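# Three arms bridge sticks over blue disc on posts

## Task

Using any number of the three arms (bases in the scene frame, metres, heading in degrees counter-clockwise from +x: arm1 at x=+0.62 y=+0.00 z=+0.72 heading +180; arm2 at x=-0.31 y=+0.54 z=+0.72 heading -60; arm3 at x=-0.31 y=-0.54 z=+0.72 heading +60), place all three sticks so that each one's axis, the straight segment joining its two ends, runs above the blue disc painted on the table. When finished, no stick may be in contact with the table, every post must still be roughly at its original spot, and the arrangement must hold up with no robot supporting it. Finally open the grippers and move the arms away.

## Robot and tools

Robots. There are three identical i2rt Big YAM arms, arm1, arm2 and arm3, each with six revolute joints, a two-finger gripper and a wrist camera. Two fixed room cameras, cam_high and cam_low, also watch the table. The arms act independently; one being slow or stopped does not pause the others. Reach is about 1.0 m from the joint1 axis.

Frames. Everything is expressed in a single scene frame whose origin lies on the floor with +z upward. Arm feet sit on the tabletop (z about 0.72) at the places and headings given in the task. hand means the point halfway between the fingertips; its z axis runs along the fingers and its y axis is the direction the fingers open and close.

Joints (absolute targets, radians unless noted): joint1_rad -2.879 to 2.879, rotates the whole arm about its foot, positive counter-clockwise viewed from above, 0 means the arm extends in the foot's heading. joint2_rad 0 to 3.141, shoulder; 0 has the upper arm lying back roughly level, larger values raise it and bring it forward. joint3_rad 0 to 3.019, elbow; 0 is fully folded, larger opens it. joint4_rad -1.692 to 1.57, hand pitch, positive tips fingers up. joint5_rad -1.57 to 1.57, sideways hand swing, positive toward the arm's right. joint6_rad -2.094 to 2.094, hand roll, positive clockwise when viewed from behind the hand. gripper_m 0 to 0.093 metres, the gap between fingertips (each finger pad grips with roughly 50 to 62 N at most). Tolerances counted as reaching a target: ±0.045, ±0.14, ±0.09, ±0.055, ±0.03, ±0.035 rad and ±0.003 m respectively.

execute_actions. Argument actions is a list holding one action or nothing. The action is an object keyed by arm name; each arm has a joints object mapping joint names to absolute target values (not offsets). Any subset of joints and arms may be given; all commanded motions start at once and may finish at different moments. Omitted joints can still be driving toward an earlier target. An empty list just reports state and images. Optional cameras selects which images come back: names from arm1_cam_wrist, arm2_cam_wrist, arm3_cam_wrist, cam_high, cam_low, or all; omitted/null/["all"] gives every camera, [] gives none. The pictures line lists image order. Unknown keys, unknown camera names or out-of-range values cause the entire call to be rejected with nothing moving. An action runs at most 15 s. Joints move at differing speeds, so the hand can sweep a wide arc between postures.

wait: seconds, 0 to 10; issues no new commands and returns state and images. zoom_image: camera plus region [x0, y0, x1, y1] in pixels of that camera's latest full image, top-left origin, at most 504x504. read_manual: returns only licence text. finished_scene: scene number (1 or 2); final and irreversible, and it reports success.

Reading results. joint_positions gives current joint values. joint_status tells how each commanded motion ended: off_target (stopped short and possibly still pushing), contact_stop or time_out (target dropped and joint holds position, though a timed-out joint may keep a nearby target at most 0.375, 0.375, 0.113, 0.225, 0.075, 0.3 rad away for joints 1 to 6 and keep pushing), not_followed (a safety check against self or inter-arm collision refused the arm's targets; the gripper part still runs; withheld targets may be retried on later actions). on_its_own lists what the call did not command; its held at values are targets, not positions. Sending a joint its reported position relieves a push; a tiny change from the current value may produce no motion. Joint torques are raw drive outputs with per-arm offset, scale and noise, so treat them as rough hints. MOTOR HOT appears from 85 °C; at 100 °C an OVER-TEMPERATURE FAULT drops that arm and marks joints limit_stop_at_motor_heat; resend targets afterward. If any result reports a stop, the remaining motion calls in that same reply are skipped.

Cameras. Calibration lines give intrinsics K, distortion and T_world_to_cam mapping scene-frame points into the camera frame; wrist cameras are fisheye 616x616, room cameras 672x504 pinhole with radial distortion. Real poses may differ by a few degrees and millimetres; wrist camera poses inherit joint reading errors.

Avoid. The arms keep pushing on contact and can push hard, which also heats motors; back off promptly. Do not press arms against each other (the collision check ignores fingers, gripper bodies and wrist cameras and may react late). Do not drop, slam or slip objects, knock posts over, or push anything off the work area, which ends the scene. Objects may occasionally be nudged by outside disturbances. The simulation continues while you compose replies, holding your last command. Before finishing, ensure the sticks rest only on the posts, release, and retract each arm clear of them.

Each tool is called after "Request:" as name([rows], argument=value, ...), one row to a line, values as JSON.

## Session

Request:
execute_actions(actions=[])

Scene clock: 0.00 s.
Joint torques (N m, as the arm reports them, + toward a larger angle): no reading
arm1.joint_positions: joint1_rad=-0.488 joint2_rad=+0.587 joint3_rad=+1.396 joint4_rad=-1.216 joint5_rad=-0.226 joint6_rad=+0.378 gripper_m=+0.094
arm1.joint_status: not commanded
arm1.hand: x=+0.4034 y=+0.0815 z=+1.3616 quat_wxyz=(+0.068, +0.777, -0.297, -0.551) (m; scene frame)
arm2.joint_positions: joint1_rad=+0.478 joint2_rad=+0.451 joint3_rad=+1.322 joint4_rad=-1.355 joint5_rad=-0.224 joint6_rad=+0.169 gripper_m=+0.094
arm2.joint_status: not commanded
arm2.hand: x=-0.1437 y=+0.4804 z=+1.2644 quat_wxyz=(-0.522, -0.248, -0.816, +0.008) (m; scene frame)
arm3.joint_positions: joint1_rad=-0.361 joint2_rad=+0.521 joint3_rad=+1.451 joint4_rad=-1.390 joint5_rad=+0.039 joint6_rad=+0.015 gripper_m=+0.094
arm3.joint_status: not commanded
arm3.hand: x=-0.1738 y=-0.4290 z=+1.3283 quat_wxyz=(-0.501, +0.278, -0.802, -0.170) (m; scene frame)
pictures: arm1_cam_wrist, arm2_cam_wrist, arm3_cam_wrist, cam_high, cam_low
camera_calibration (this result's frames):
arm1_cam_wrist: T_world_to_cam=[[0.381779, 0.816202, -0.433658, 0.37041], [0.696926, -0.562404, -0.444967, 0.376837], [-0.607074, -0.132348, -0.783547, 1.44449], [0, 0, 0, 1]] pos_world=[0.472867, 0.100781, 1.46013]
arm2_cam_wrist: T_world_to_cam=[[-0.419274, -0.879906, -0.223552, 0.644631], [-0.766786, 0.475051, -0.431701, 0.210633], [0.486055, -0.00958455, -0.873876, 1.30197], [0, 0, 0, 1]] pos_world=[-0.201041, 0.479632, 1.3728]
arm3_cam_wrist: T_world_to_cam=[[0.615914, -0.787647, 0.0162122, -0.251019], [-0.694592, -0.552629, -0.46059, 0.255538], [0.371741, 0.272423, -0.887465, 1.48355], [0, 0, 0, 1]] pos_world=[-0.219396, -0.460649, 1.43837]
Images, in order (width x height): arm1_cam_wrist 616x616, arm2_cam_wrist 616x616, arm3_cam_wrist 616x616, cam_high 672x504, cam_low 672x504.

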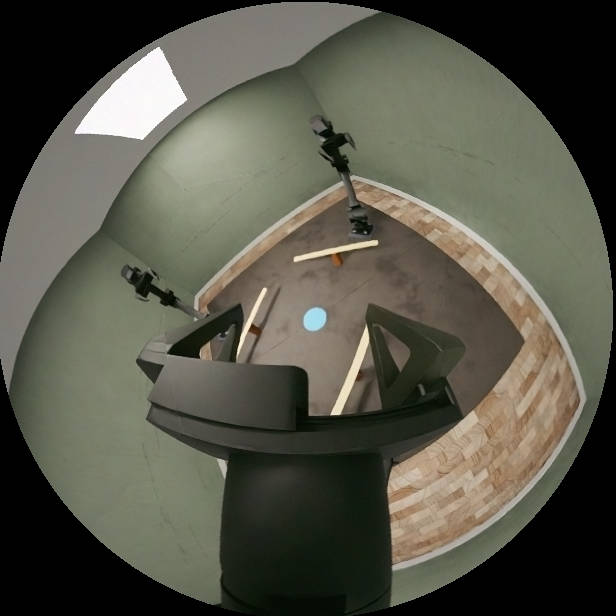

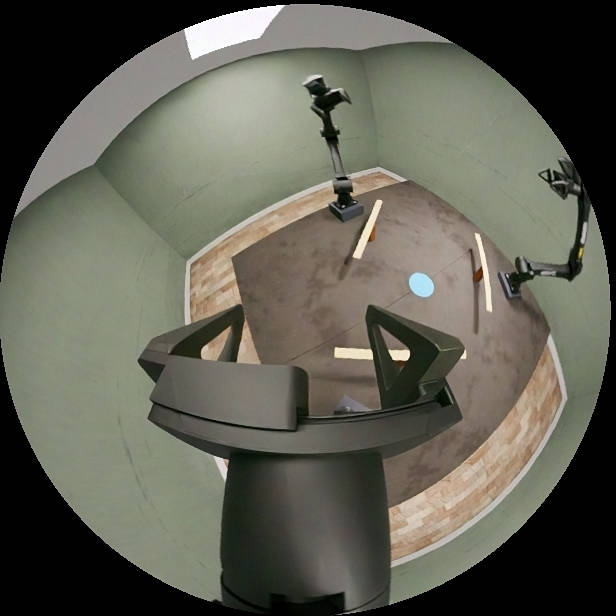

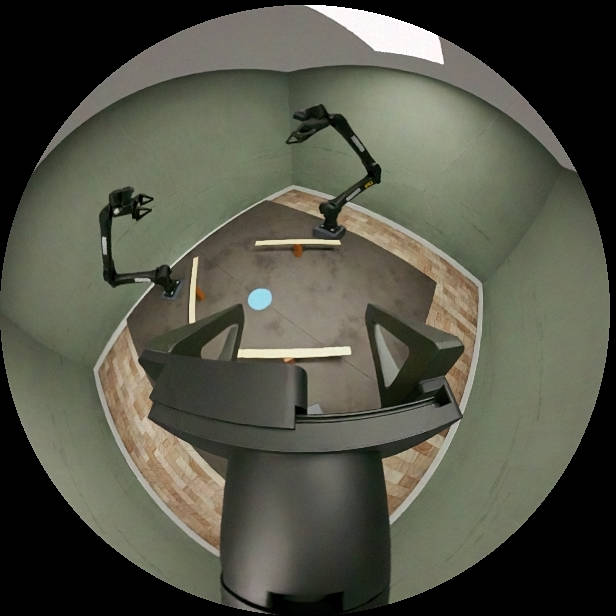

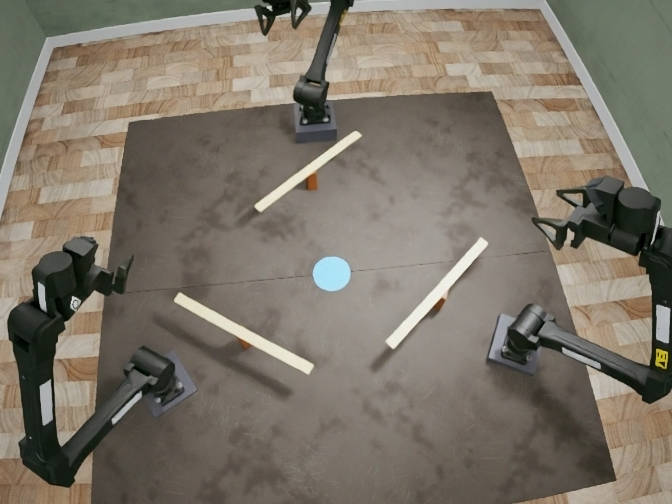

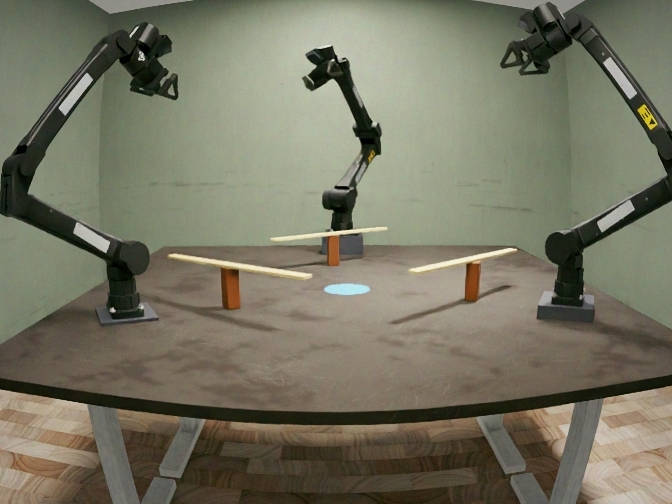

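Posts look to be in the same places; sticks differ slightly.

Request:
zoom_image(camera="cam_high", region=[245, 115, 371, 241])

Request:
zoom_image(camera="cam_high", region=[165, 250, 333, 386])

Request:
zoom_image(camera="cam_high", region=[375, 230, 501, 356])

Request:
zoom_image(camera="cam_low", region=[158, 240, 326, 320])

Request:
zoom_image(camera="cam_low", region=[398, 235, 524, 310])

Request:
zoom_image(camera="cam_low", region=[266, 215, 392, 300])

Region (245, 115, 371, 241) of cam_high's 672x504 image, scaled by 4.000, with more detail than that image has.

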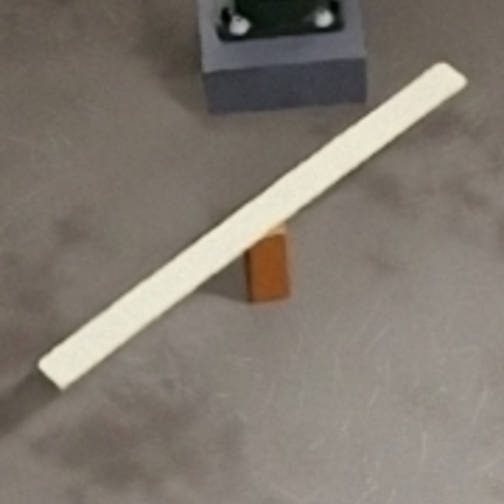

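Region (165, 250, 333, 386) of cam_high's 672x504 image, scaled by 3.000, with more detail than that image has; it fills the top 408 rows of this view, and the rest is white.

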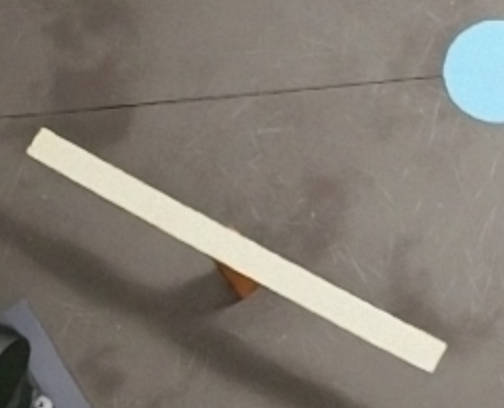

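Region (375, 230, 501, 356) of cam_high's 672x504 image, scaled by 4.000, with more detail than that image has.

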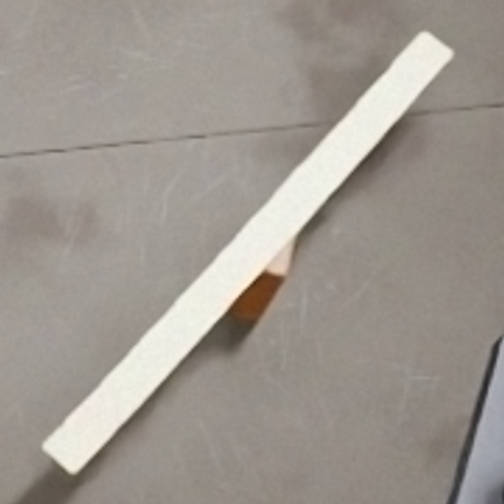

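Region (158, 240, 326, 320) of cam_low's 672x504 image, scaled by 3.000, with more detail than that image has; it fills the top 240 rows of this view, and the rest is white.

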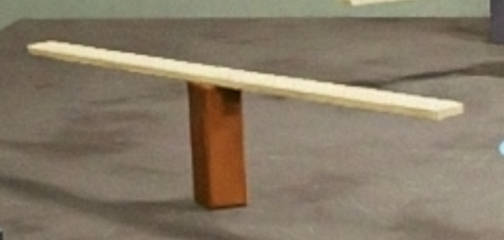

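Region (398, 235, 524, 310) of cam_low's 672x504 image, scaled by 4.000, with more detail than that image has; it fills the top 300 rows of this view, and the rest is white.

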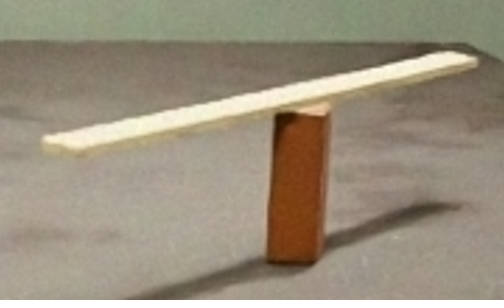

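Region (266, 215, 392, 300) of cam_low's 672x504 image, scaled by 4.000, with more detail than that image has; it fills the top 340 rows of this view, and the rest is white.

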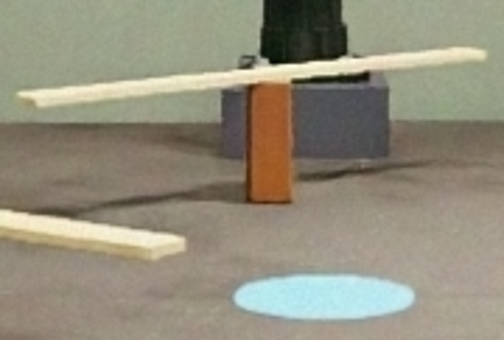

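Request:
execute_actions([
  {"arm1":{"joints":{"joint1_rad":0.097,"joint2_rad":1.065,"joint3_rad":0.635,"joint4_rad":-1.14,"joint5_rad":0.004,"joint6_rad":1.02}},"arm2":{"joints":{"joint1_rad":0.116,"joint2_rad":1.0,"joint3_rad":0.80,"joint4_rad":-1.335,"joint5_rad":0.006,"joint6_rad":1.263}},"arm3":{"joints":{"joint1_rad":-0.41,"joint2_rad":1.125,"joint3_rad":0.78,"joint4_rad":-1.21,"joint5_rad":0,"joint6_rad":-1.646}}},
], cameras=["arm1_cam_wrist","arm2_cam_wrist","arm3_cam_wrist","cam_low"])

Scene clock: 32.57 s.
Joint torques (N m, as the arm reports them, + toward a larger angle): arm1=[-0.97 -6.15  7.87  0.24  0.12  0.18] | arm2=[ 0.23 -6.03 10.33  0.09  0.15  0.1 ] | arm3=[-1.63 -7.31  8.76  0.34 -0.22 -0.1 ]
arm1.joint_positions: joint1_rad=+0.095 joint2_rad=+1.064 joint3_rad=+0.652 joint4_rad=-1.136 joint5_rad=+0.002 joint6_rad=+1.011 gripper_m=+0.094
arm1.joint_status: all done
arm1.hand: x=+0.3685 y=-0.0212 z=+0.8816 quat_wxyz=(+0.012, +0.896, -0.444, -0.011) (m; scene frame)
arm2.joint_positions: joint1_rad=+0.120 joint2_rad=+1.012 joint3_rad=+0.778 joint4_rad=-1.336 joint5_rad=+0.002 joint6_rad=+1.248 gripper_m=+0.094
arm2.joint_status: all done
arm2.hand: x=-0.1579 y=+0.3383 z=+0.8817 quat_wxyz=(-0.001, -0.883, -0.469, +0.003) (m; scene frame)
arm3.joint_positions: joint1_rad=-0.400 joint2_rad=+1.132 joint3_rad=+0.787 joint4_rad=-1.207 joint5_rad=+0.003 joint6_rad=-1.628 gripper_m=+0.094
arm3.joint_status: all done
arm3.hand: x=-0.0848 y=-0.3608 z=+0.8806 quat_wxyz=(-0.009, +0.912, -0.411, +0.007) (m; scene frame)
pictures: arm1_cam_wrist, arm2_cam_wrist, arm3_cam_wrist, cam_low
camera_calibration (this result's frames):
arm1_cam_wrist: T_world_to_cam=[[0.794336, 0.606459, -0.0351887, -0.248351], [0.513843, -0.639872, 0.571427, -0.700415], [0.324031, -0.471987, -0.819898, 0.715323], [0, 0, 0, 1]] pos_world=[0.32539, 0.0400615, 0.97799]
arm2_cam_wrist: T_world_to_cam=[[-0.838972, 0.543948, 0.0156927, -0.330833], [0.452196, 0.680834, 0.57618, -0.663775], [0.302728, 0.490495, -0.817172, 0.724976], [0, 0, 0, 1]] pos_world=[-0.196873, 0.27628, 0.980076]
arm3_cam_wrist: T_world_to_cam=[[0.742384, 0.669432, 0.0269592, 0.282135], [0.523983, -0.605219, 0.599293, -0.70019], [0.417503, -0.430779, -0.800075, 0.707839], [0, 0, 0, 1]] pos_world=[-0.13809, -0.307716, 0.978337]
Images, in order (width x height): arm1_cam_wrist 616x616, arm2_cam_wrist 616x616, arm3_cam_wrist 616x616, cam_low 672x504.

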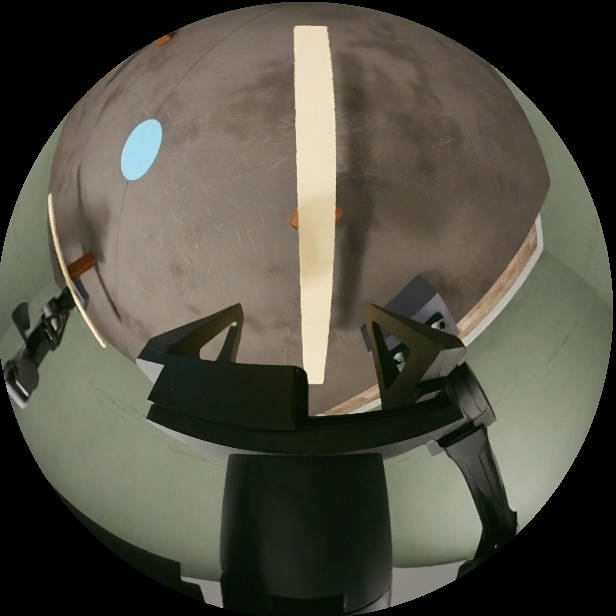

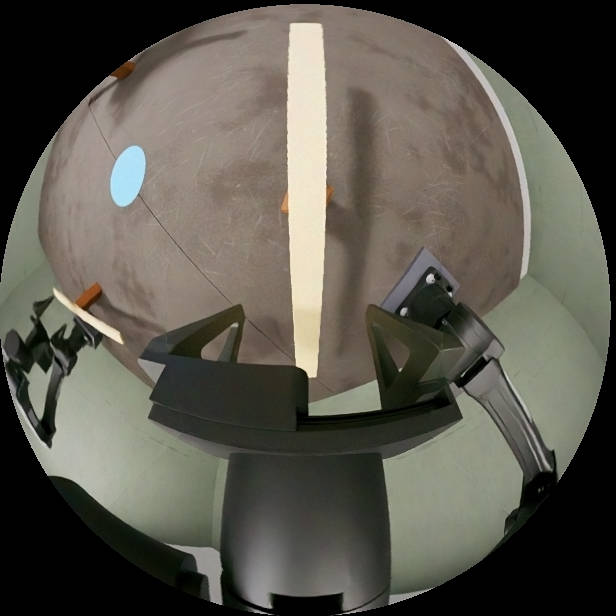

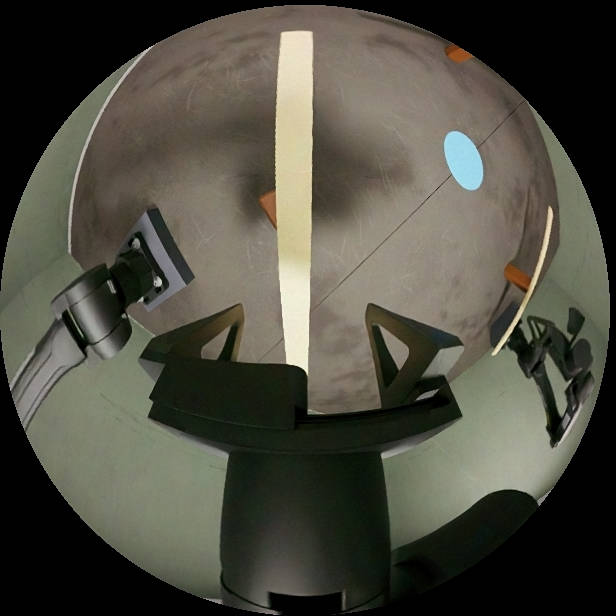

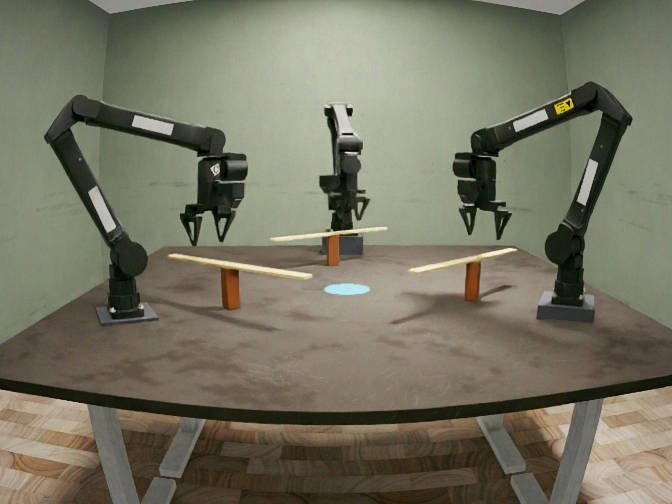

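Request:
execute_actions([
  {"arm1":{"joints":{"joint2_rad":1.168,"joint3_rad":0.53,"joint4_rad":-0.93}},"arm2":{"joints":{"joint2_rad":1.078,"joint3_rad":0.66,"joint4_rad":-1.132}},"arm3":{"joints":{"joint2_rad":1.214,"joint3_rad":0.652,"joint4_rad":-1.006}}},
], cameras=["arm1_cam_wrist","arm2_cam_wrist","arm3_cam_wrist"])

Scene clock: 38.90 s.
Joint torques (N m, as the arm reports them, + toward a larger angle): arm1=[-1.   -7.21  7.63  0.83  0.11  0.18] | arm2=[ 0.14 -5.22  9.25  0.47  0.15  0.09] | arm3=[-1.47 -6.55  8.57  0.67 -0.22 -0.08]
arm1.joint_positions: joint1_rad=+0.095 joint2_rad=+1.173 joint3_rad=+0.536 joint4_rad=-0.941 joint5_rad=+0.002 joint6_rad=+1.012 gripper_m=+0.094
arm1.joint_status: all done
arm1.hand: x=+0.3782 y=-0.0209 z=+0.8186 quat_wxyz=(+0.004, +0.896, -0.444, +0.002) (m; scene frame)
arm2.joint_positions: joint1_rad=+0.120 joint2_rad=+1.080 joint3_rad=+0.643 joint4_rad=-1.144 joint5_rad=+0.002 joint6_rad=+1.248 gripper_m=+0.094
arm2.joint_status: all done
arm2.hand: x=-0.1603 y=+0.3408 z=+0.8177 quat_wxyz=(+0.004, -0.883, -0.469, +0.004) (m; scene frame)
arm3.joint_positions: joint1_rad=-0.400 joint2_rad=+1.214 joint3_rad=+0.652 joint4_rad=-1.015 joint5_rad=+0.003 joint6_rad=-1.629 gripper_m=+0.094
arm3.joint_status: all done
arm3.hand: x=-0.0937 y=-0.3679 z=+0.8132 quat_wxyz=(+0.002, +0.912, -0.410, +0.001) (m; scene frame)
pictures: arm1_cam_wrist, arm2_cam_wrist, arm3_cam_wrist
camera_calibration (this result's frames):
arm1_cam_wrist: T_world_to_cam=[[0.795049, 0.60648, -0.00882649, -0.28027], [0.49603, -0.641745, 0.584908, -0.673532], [0.349071, -0.469409, -0.811052, 0.643998], [0, 0, 0, 1]] pos_world=[0.33212, 0.0400405, 0.913796]
arm2_cam_wrist: T_world_to_cam=[[-0.838602, 0.544135, 0.0257529, -0.341404], [0.456242, 0.675743, 0.578977, -0.627461], [0.297639, 0.497281, -0.814937, 0.66715], [0, 0, 0, 1]] pos_world=[-0.198598, 0.278012, 0.915763]
arm3_cam_wrist: T_world_to_cam=[[0.742184, 0.670192, 0.0022453, 0.315567], [0.536227, -0.595832, 0.597867, -0.653627], [0.402023, -0.442523, -0.801592, 0.650028], [0, 0, 0, 1]] pos_world=[-0.145043, -0.31329, 0.911131]
Images, in order (width x height): arm1_cam_wrist 616x616, arm2_cam_wrist 616x616, arm3_cam_wrist 616x616.

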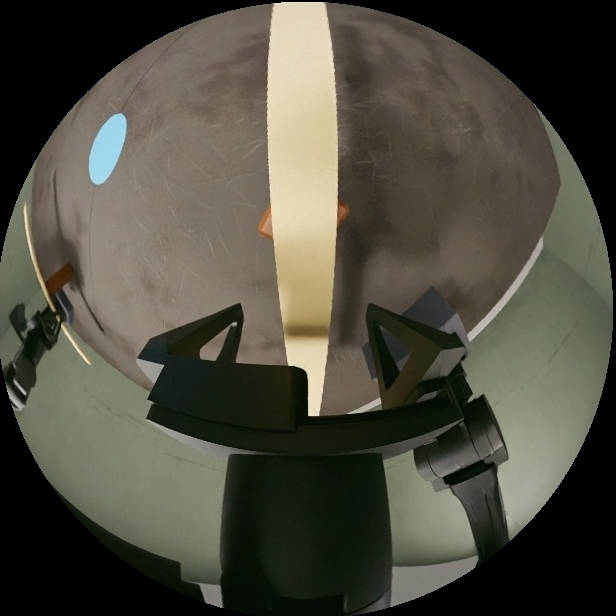

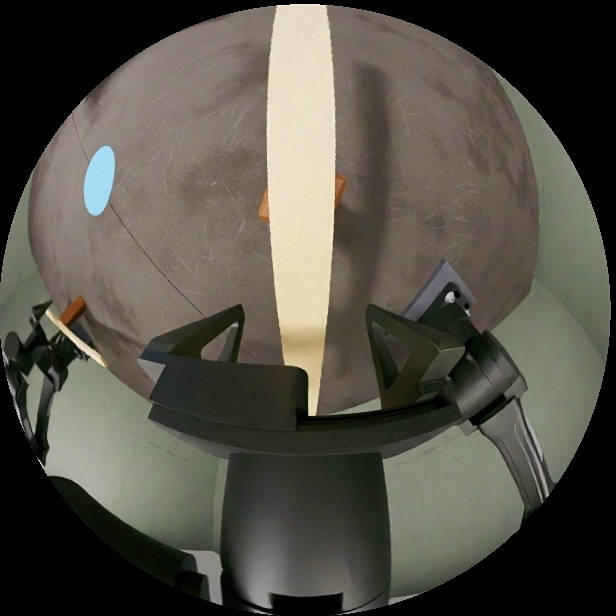

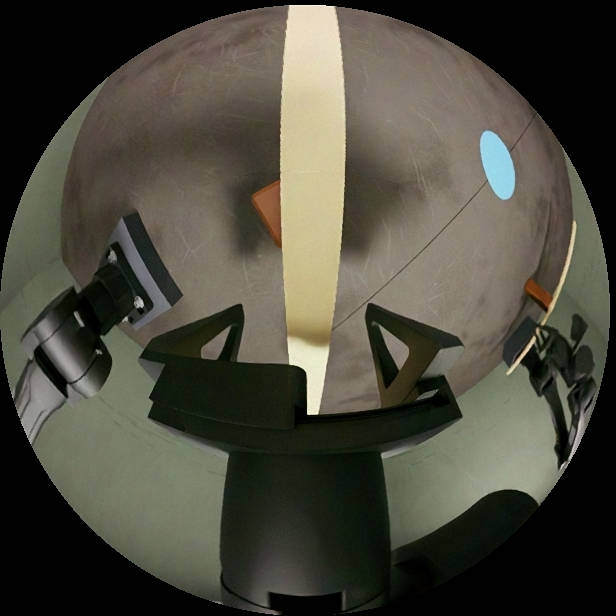

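Request:
execute_actions([
  {"arm1":{"joints":{"gripper_m":0.015}},"arm2":{"joints":{"gripper_m":0.015}},"arm3":{"joints":{"gripper_m":0.015}}},
], cameras=[])

Request:
execute_actions([
  {"arm1":{"joints":{"joint2_rad":1.09,"joint3_rad":0.62,"joint4_rad":-1.06}},"arm2":{"joints":{"joint2_rad":1.015,"joint3_rad":0.75,"joint4_rad":-1.26}},"arm3":{"joints":{"joint2_rad":1.14,"joint3_rad":0.745,"joint4_rad":-1.13}}},
], cameras=["cam_low"])

Scene clock: 42.40 s.
Joint torques (N m, as the arm reports them, + toward a larger angle): arm1=[-1.   -7.19  7.58  0.8   0.09  0.15] | arm2=[ 0.17 -5.38  9.31  0.48  0.13  0.07] | arm3=[-1.78 -6.53  8.52  1.   -0.15 -0.12]
arm1.joint_positions: joint1_rad=+0.095 joint2_rad=+1.173 joint3_rad=+0.536 joint4_rad=-0.941 joint5_rad=+0.003 joint6_rad=+1.014 gripper_m=+0.027
arm1.joint_status: gripper_m off_target (ended at +0.027, target +0.015)
arm1.hand: x=+0.3780 y=-0.0208 z=+0.8186 quat_wxyz=(+0.004, +0.895, -0.445, +0.002) (m; scene frame)
arm2.joint_positions: joint1_rad=+0.120 joint2_rad=+1.080 joint3_rad=+0.643 joint4_rad=-1.143 joint5_rad=+0.003 joint6_rad=+1.250 gripper_m=+0.027
arm2.joint_status: gripper_m off_target (ended at +0.027, target +0.015)
arm2.hand: x=-0.1603 y=+0.3407 z=+0.8177 quat_wxyz=(+0.004, -0.884, -0.468, +0.004) (m; scene frame)
arm3.joint_positions: joint1_rad=-0.400 joint2_rad=+1.214 joint3_rad=+0.652 joint4_rad=-1.014 joint5_rad=+0.002 joint6_rad=-1.632 gripper_m=+0.027
arm3.joint_status: gripper_m off_target (ended at +0.027, target +0.015)
arm3.hand: x=-0.0935 y=-0.3676 z=+0.8132 quat_wxyz=(+0.002, +0.912, -0.409, +0.001) (m; scene frame)
pictures: none
No camera images: the call's "cameras" was empty. Leave "cameras" out to get every camera's image.

Scene clock: 43.27 s.
Joint torques (N m, as the arm reports them, + toward a larger angle): arm1=[-0.95 -5.63 12.72 -0.01  0.09  0.15] | arm2=[ 0.18 -5.16 11.53 -0.3   0.15  0.06] | arm3=[-2.13 -5.96 11.87  0.31 -0.15 -0.08]
arm1.joint_positions: joint1_rad=+0.095 joint2_rad=+1.086 joint3_rad=+0.575 joint4_rad=-1.049 joint5_rad=+0.003 joint6_rad=+1.014 gripper_m=+0.027
arm1.joint_status: all done
arm1.hand: x=+0.3800 y=-0.0203 z=+0.8502 quat_wxyz=(+0.008, +0.895, -0.445, -0.006) (m; scene frame)
arm2.joint_positions: joint1_rad=+0.120 joint2_rad=+1.020 joint3_rad=+0.710 joint4_rad=-1.249 joint5_rad=+0.003 joint6_rad=+1.250 gripper_m=+0.027
arm2.joint_status: all done
arm2.hand: x=-0.1594 y=+0.3399 z=+0.8552 quat_wxyz=(-0.007, -0.884, -0.468, +0.003) (m; scene frame)
arm3.joint_positions: joint1_rad=-0.400 joint2_rad=+1.139 joint3_rad=+0.710 joint4_rad=-1.122 joint5_rad=+0.002 joint6_rad=-1.632 gripper_m=+0.027
arm3.joint_status: all done
arm3.hand: x=-0.0919 y=-0.3663 z=+0.8518 quat_wxyz=(-0.010, +0.912, -0.409, +0.007) (m; scene frame)
pictures: cam_low
Images, in order (width x height): cam_low 672x504.

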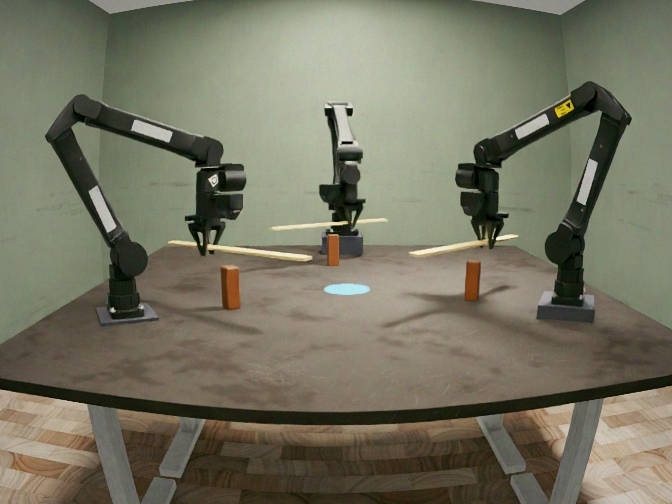

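Request:
execute_actions([
  {"arm1":{"joints":{"joint1_rad":0.03,"joint2_rad":1.128,"joint3_rad":0.82,"joint4_rad":-1.22,"joint6_rad":0.4}},"arm2":{"joints":{"joint2_rad":1.05,"joint3_rad":0.92,"joint4_rad":-1.397,"joint6_rad":0.75}},"arm3":{"joints":{"joint1_rad":-0.3,"joint2_rad":1.186,"joint3_rad":0.95,"joint4_rad":-1.292,"joint6_rad":-0.35}}},
], cameras=["cam_high"])

Scene clock: 48.90 s.
Joint torques (N m, as the arm reports them, + toward a larger angle): arm1=[-1.44 -7.85 12.65  0.03  0.05 -0.04] | arm2=[ 0.25 -5.53 11.56 -0.22  0.11 -0.16] | arm3=[-0.99 -7.63 12.21  0.41 -0.11  0.17]
arm1.joint_positions: joint1_rad=+0.033 joint2_rad=+1.128 joint3_rad=+0.784 joint4_rad=-1.210 joint5_rad=+0.003 joint6_rad=+0.409 gripper_m=+0.027
arm1.joint_status: all done
arm1.hand: x=+0.3362 y=-0.0061 z=+0.9131 quat_wxyz=(+0.007, +0.982, -0.189, -0.011) (m; scene frame)
arm2.joint_positions: joint1_rad=+0.120 joint2_rad=+1.048 joint3_rad=+0.884 joint4_rad=-1.387 joint5_rad=+0.003 joint6_rad=+0.765 gripper_m=+0.027
arm2.joint_status: all done
arm2.hand: x=-0.1439 y=+0.3201 z=+0.9131 quat_wxyz=(-0.010, -0.745, -0.667, +0.005) (m; scene frame)
arm3.joint_positions: joint1_rad=-0.303 joint2_rad=+1.182 joint3_rad=+0.919 joint4_rad=-1.284 joint5_rad=+0.002 joint6_rad=-0.368 gripper_m=+0.027
arm3.joint_status: all done
arm3.hand: x=-0.0821 y=-0.3195 z=+0.9151 quat_wxyz=(-0.013, +0.536, -0.844, -0.001) (m; scene frame)
pictures: cam_high
Images, in order (width x height): cam_high 672x504.

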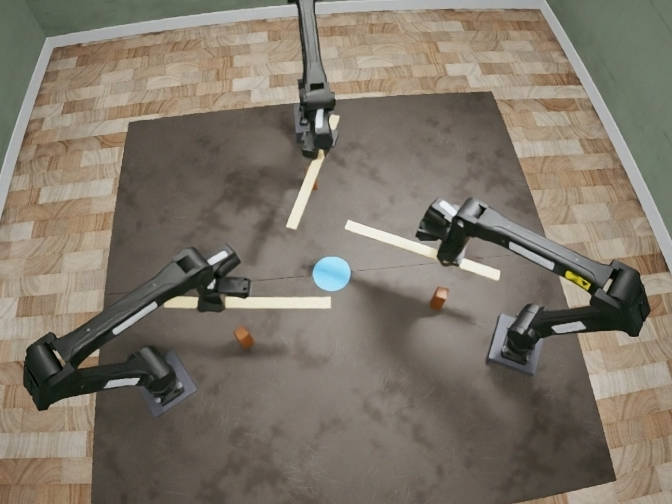

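Request:
execute_actions([
  {"arm1":{"joints":{"joint1_rad":-0.135,"joint2_rad":1.432,"joint3_rad":0.963,"joint4_rad":-0.856,"joint6_rad":-0.099}},"arm2":{"joints":{"joint1_rad":-0.185,"joint2_rad":1.324,"joint3_rad":1.018,"joint4_rad":-1.003,"joint6_rad":-0.123}},"arm3":{"joints":{"joint1_rad":-0.18,"joint2_rad":1.357,"joint3_rad":0.955,"joint4_rad":-0.895,"joint6_rad":-0.088}}},
])

Scene clock: 60.70 s.
Joint torques (N m, as the arm reports them, + toward a larger angle): arm1=[ -0.64 -14.12  11.97   1.34  -0.04  -0.04] | arm2=[  0.92 -12.46  11.23   1.02  -0.03  -0.16] | arm3=[ -1.86 -10.82  12.52   1.4   -0.07   0.16]
arm1.joint_positions: joint1_rad=-0.139 joint2_rad=+1.438 joint3_rad=+0.931 joint4_rad=-0.870 joint5_rad=+0.004 joint6_rad=-0.090 gripper_m=+0.027
arm1.joint_status: all done
arm1.hand: x=+0.2048 y=+0.0620 z=+0.8738 quat_wxyz=(-0.007, +0.995, -0.027, -0.099) (m; scene frame)
arm2.joint_positions: joint1_rad=-0.190 joint2_rad=+1.339 joint3_rad=+0.984 joint4_rad=-1.019 joint5_rad=+0.004 joint6_rad=-0.107 gripper_m=+0.027
arm2.joint_status: all done
arm2.hand: x=-0.1731 y=+0.1539 z=+0.8702 quat_wxyz=(-0.076, -0.528, -0.843, +0.065) (m; scene frame)
arm3.joint_positions: joint1_rad=-0.179 joint2_rad=+1.364 joint3_rad=+0.919 joint4_rad=-0.907 joint5_rad=+0.002 joint6_rad=-0.105 gripper_m=+0.027
arm3.joint_status: all done
arm3.hand: x=-0.0520 y=-0.2209 z=+0.8644 quat_wxyz=(-0.103, +0.473, -0.874, -0.040) (m; scene frame)
pictures: arm1_cam_wrist, arm2_cam_wrist, arm3_cam_wrist, cam_high, cam_low
camera_calibration (this result's frames):
arm1_cam_wrist: T_world_to_cam=[[0.0537452, 0.998538, 0.00575557, -0.0774814], [0.911851, -0.051427, 0.407288, -0.533222], [0.406989, -0.0166416, -0.913282, 0.837588], [0, 0, 0, 1]] pos_world=[0.149494, 0.0638849, 0.982575]
arm2_cam_wrist: T_world_to_cam=[[-0.893258, -0.447035, 0.0474329, -0.127597], [-0.39023, 0.823453, 0.411881, -0.54956], [-0.223184, 0.349407, -0.910002, 0.821981], [0, 0, 0, 1]] pos_world=[-0.144979, 0.10829, 0.98041]
arm3_cam_wrist: T_world_to_cam=[[0.839829, -0.541776, 0.0341509, -0.104185], [-0.507271, -0.760828, 0.404742, -0.542764], [-0.193297, -0.357238, -0.913793, 0.824275], [0, 0, 0, 1]] pos_world=[-0.0285014, -0.174932, 0.976455]
Images, in order (width x height): arm1_cam_wrist 616x616, arm2_cam_wrist 616x616, arm3_cam_wrist 616x616, cam_high 672x504, cam_low 672x504.

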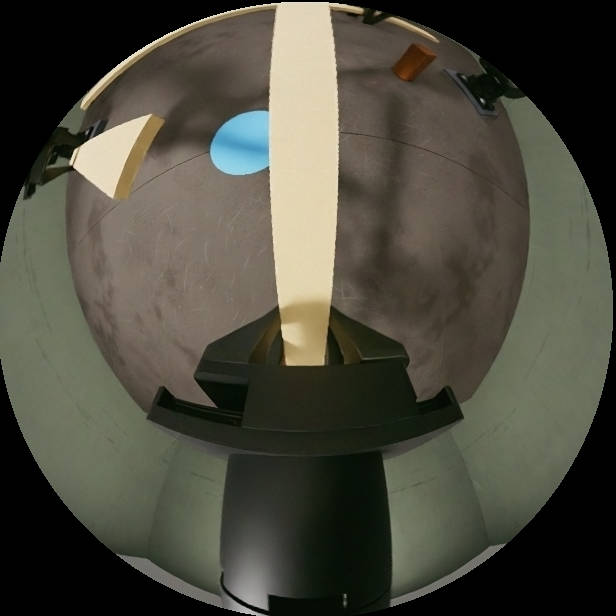

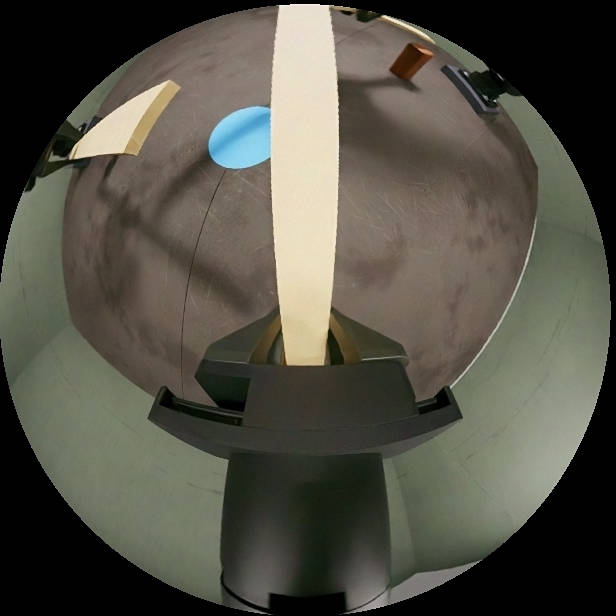

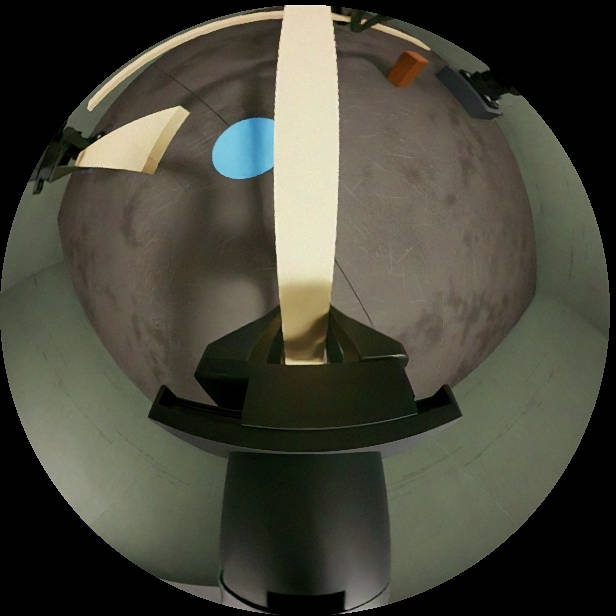

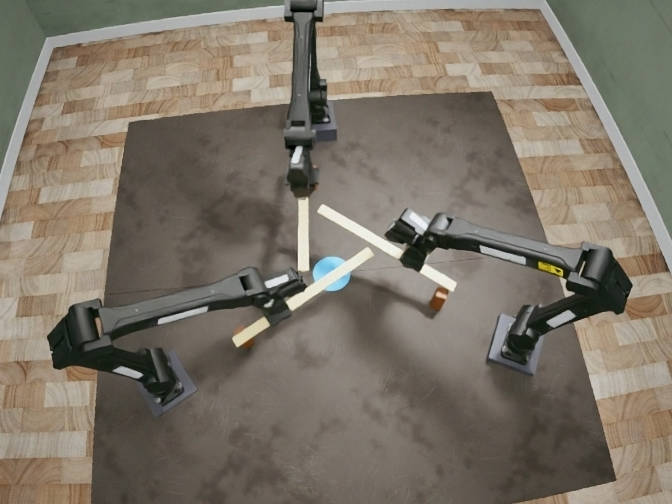

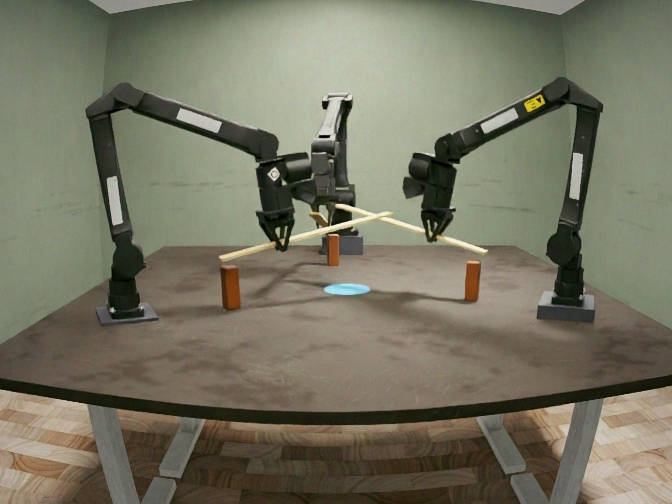

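Request:
execute_actions([
  {"arm1":{"joints":{"joint1_rad":-0.064}},"arm2":{"joints":{"joint1_rad":-0.113}},"arm3":{"joints":{"joint1_rad":-0.098}}},
])

Request:
zoom_image(camera="cam_high", region=[270, 160, 396, 286])

Request:
zoom_image(camera="cam_high", region=[215, 300, 278, 363])

Request:
zoom_image(camera="cam_high", region=[408, 260, 471, 323])

Request:
zoom_image(camera="cam_low", region=[205, 235, 275, 285])

Request:
zoom_image(camera="cam_low", region=[430, 230, 500, 280])

Request:
zoom_image(camera="arm3_cam_wrist", region=[400, 20, 500, 120])

Request:
zoom_image(camera="arm2_cam_wrist", region=[400, 20, 500, 120])

Scene clock: 65.90 s.
Joint torques (N m, as the arm reports them, + toward a larger angle): arm1=[ -1.3  -14.12  12.     1.35  -0.04  -0.02] | arm2=[  0.33 -12.52  11.23   1.06  -0.04  -0.15] | arm3=[ -2.02 -10.09  12.48   1.3    0.02   0.18]
arm1.joint_positions: joint1_rad=-0.060 joint2_rad=+1.438 joint3_rad=+0.931 joint4_rad=-0.870 joint5_rad=+0.004 joint6_rad=-0.091 gripper_m=+0.027
arm1.joint_status: all done
arm1.hand: x=+0.2013 y=+0.0289 z=+0.8742 quat_wxyz=(-0.004, +0.995, +0.013, -0.100) (m; scene frame)
arm2.joint_positions: joint1_rad=-0.111 joint2_rad=+1.339 joint3_rad=+0.984 joint4_rad=-1.019 joint5_rad=+0.004 joint6_rad=-0.109 gripper_m=+0.027
arm2.joint_status: all done
arm2.hand: x=-0.1435 y=+0.1658 z=+0.8700 quat_wxyz=(-0.078, -0.494, -0.864, +0.062) (m; scene frame)
arm3.joint_positions: joint1_rad=-0.097 joint2_rad=+1.364 joint3_rad=+0.919 joint4_rad=-0.907 joint5_rad=+0.001 joint6_rad=-0.104 gripper_m=+0.027
arm3.joint_status: all done
arm3.hand: x=-0.0787 y=-0.2008 z=+0.8643 quat_wxyz=(-0.101, +0.508, -0.854, -0.045) (m; scene frame)
pictures: arm1_cam_wrist, arm2_cam_wrist, arm3_cam_wrist, cam_high, cam_low
camera_calibration (this result's frames):
arm1_cam_wrist: T_world_to_cam=[[-0.0266807, 0.999623, 0.00651013, -0.0286978], [0.913403, 0.0217322, 0.406476, -0.533587], [0.406182, 0.0167914, -0.913638, 0.838342], [0, 0, 0, 1]] pos_world=[0.146095, 0.026206, 0.983019]
arm2_cam_wrist: T_world_to_cam=[[-0.854434, -0.51731, 0.0483114, -0.079363], [-0.454677, 0.789487, 0.412286, -0.551682], [-0.251421, 0.330305, -0.909773, 0.823238], [0, 0, 0, 1]] pos_world=[-0.111668, 0.122571, 0.980244]
arm3_cam_wrist: T_world_to_cam=[[0.880737, -0.4724, 0.0337733, -0.0534152], [-0.444201, -0.799216, 0.404893, -0.543888], [-0.164279, -0.371607, -0.91374, 0.825557], [0, 0, 0, 1]] pos_world=[-0.0589289, -0.153135, 0.976365]
Images, in order (width x height): arm1_cam_wrist 616x616, arm2_cam_wrist 616x616, arm3_cam_wrist 616x616, cam_high 672x504, cam_low 672x504.

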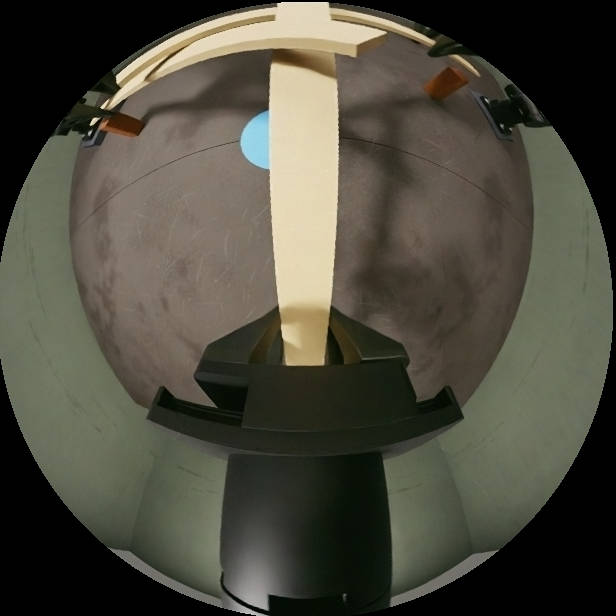

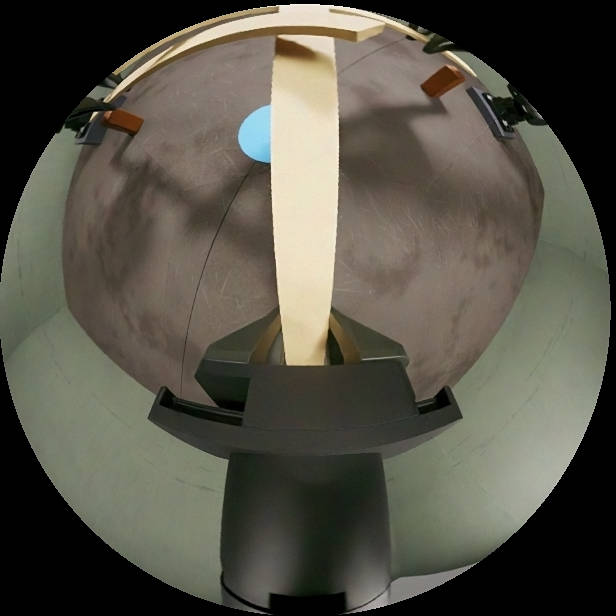

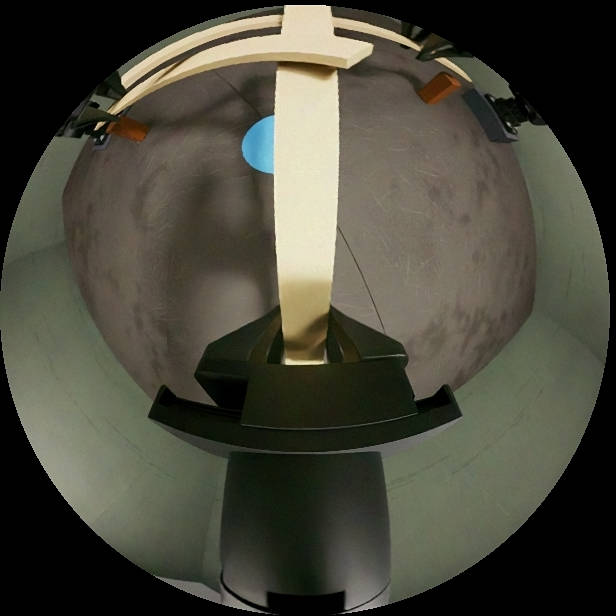

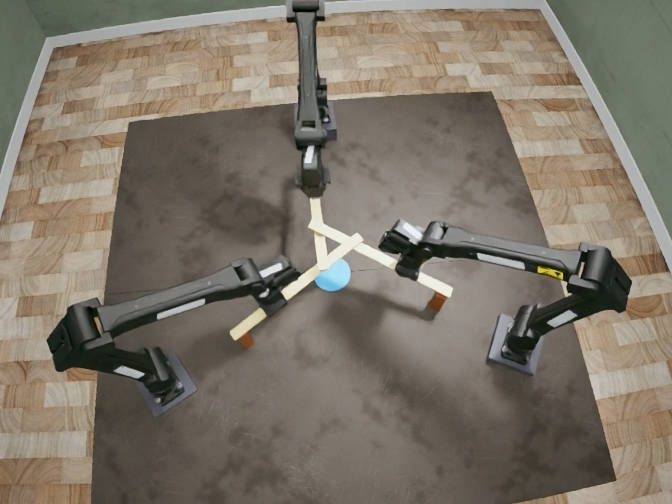

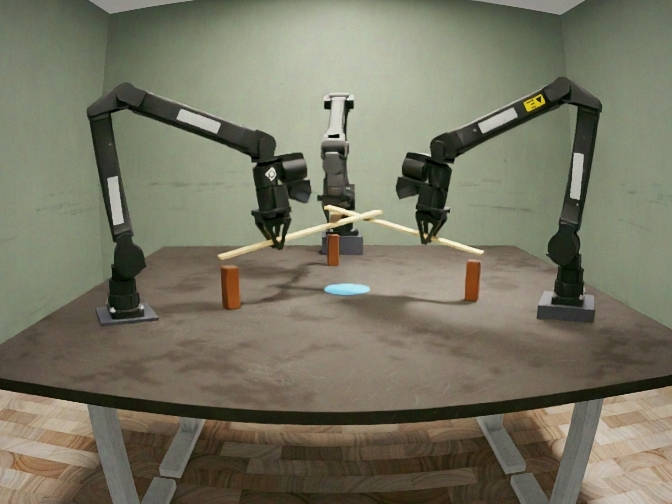

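Region (270, 160, 396, 286) of cam_high's 672x504 image, scaled by 4.000, with more detail than that image has.

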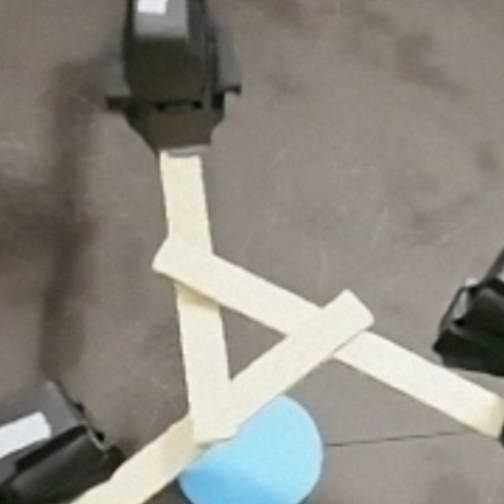

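Region (215, 300, 278, 363) of cam_high's 672x504 image, scaled by 8.000, with more detail than that image has.

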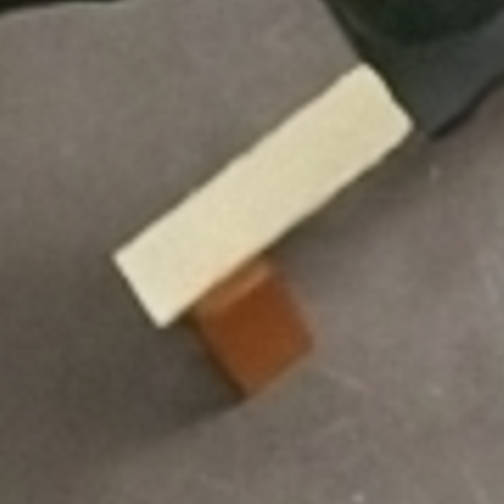

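Region (408, 260, 471, 323) of cam_high's 672x504 image, scaled by 8.000, with more detail than that image has.

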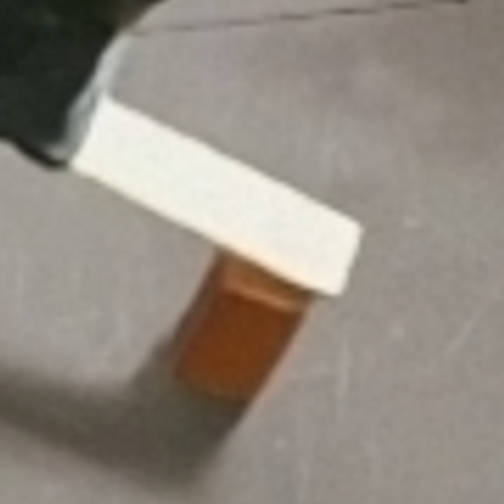

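Region (205, 235, 275, 285) of cam_low's 672x504 image, scaled by 7.200, with more detail than that image has; it fills the top 360 rows of this view, and the rest is white.

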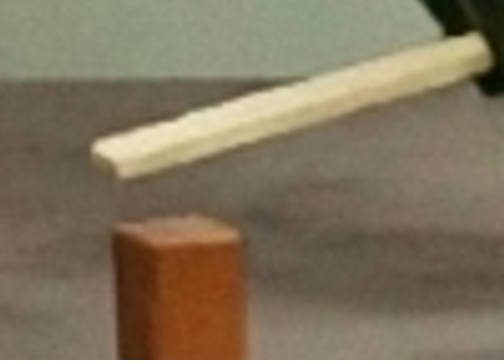

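Region (430, 230, 500, 280) of cam_low's 672x504 image, scaled by 7.200, with more detail than that image has; it fills the top 360 rows of this view, and the rest is white.

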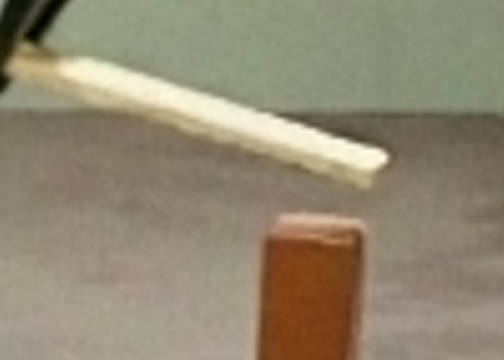

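Region (400, 20, 500, 120) of arm3_cam_wrist's 616x616 image, scaled by 5.040, with more detail than that image has.

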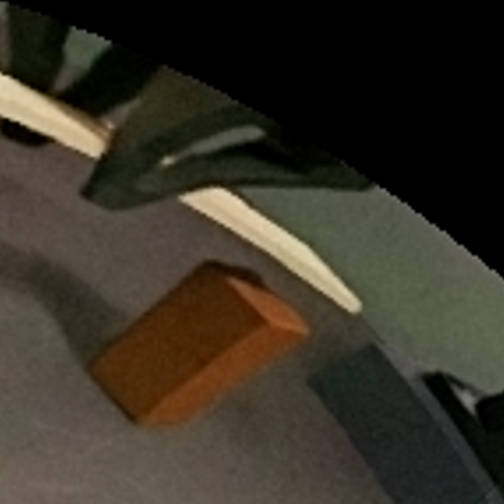

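Region (400, 20, 500, 120) of arm2_cam_wrist's 616x616 image, scaled by 5.040, with more detail than that image has.

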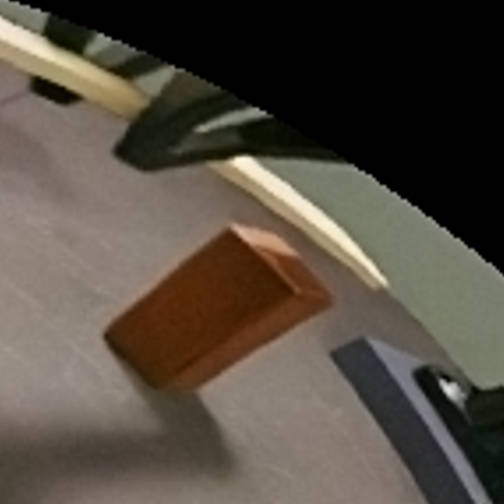

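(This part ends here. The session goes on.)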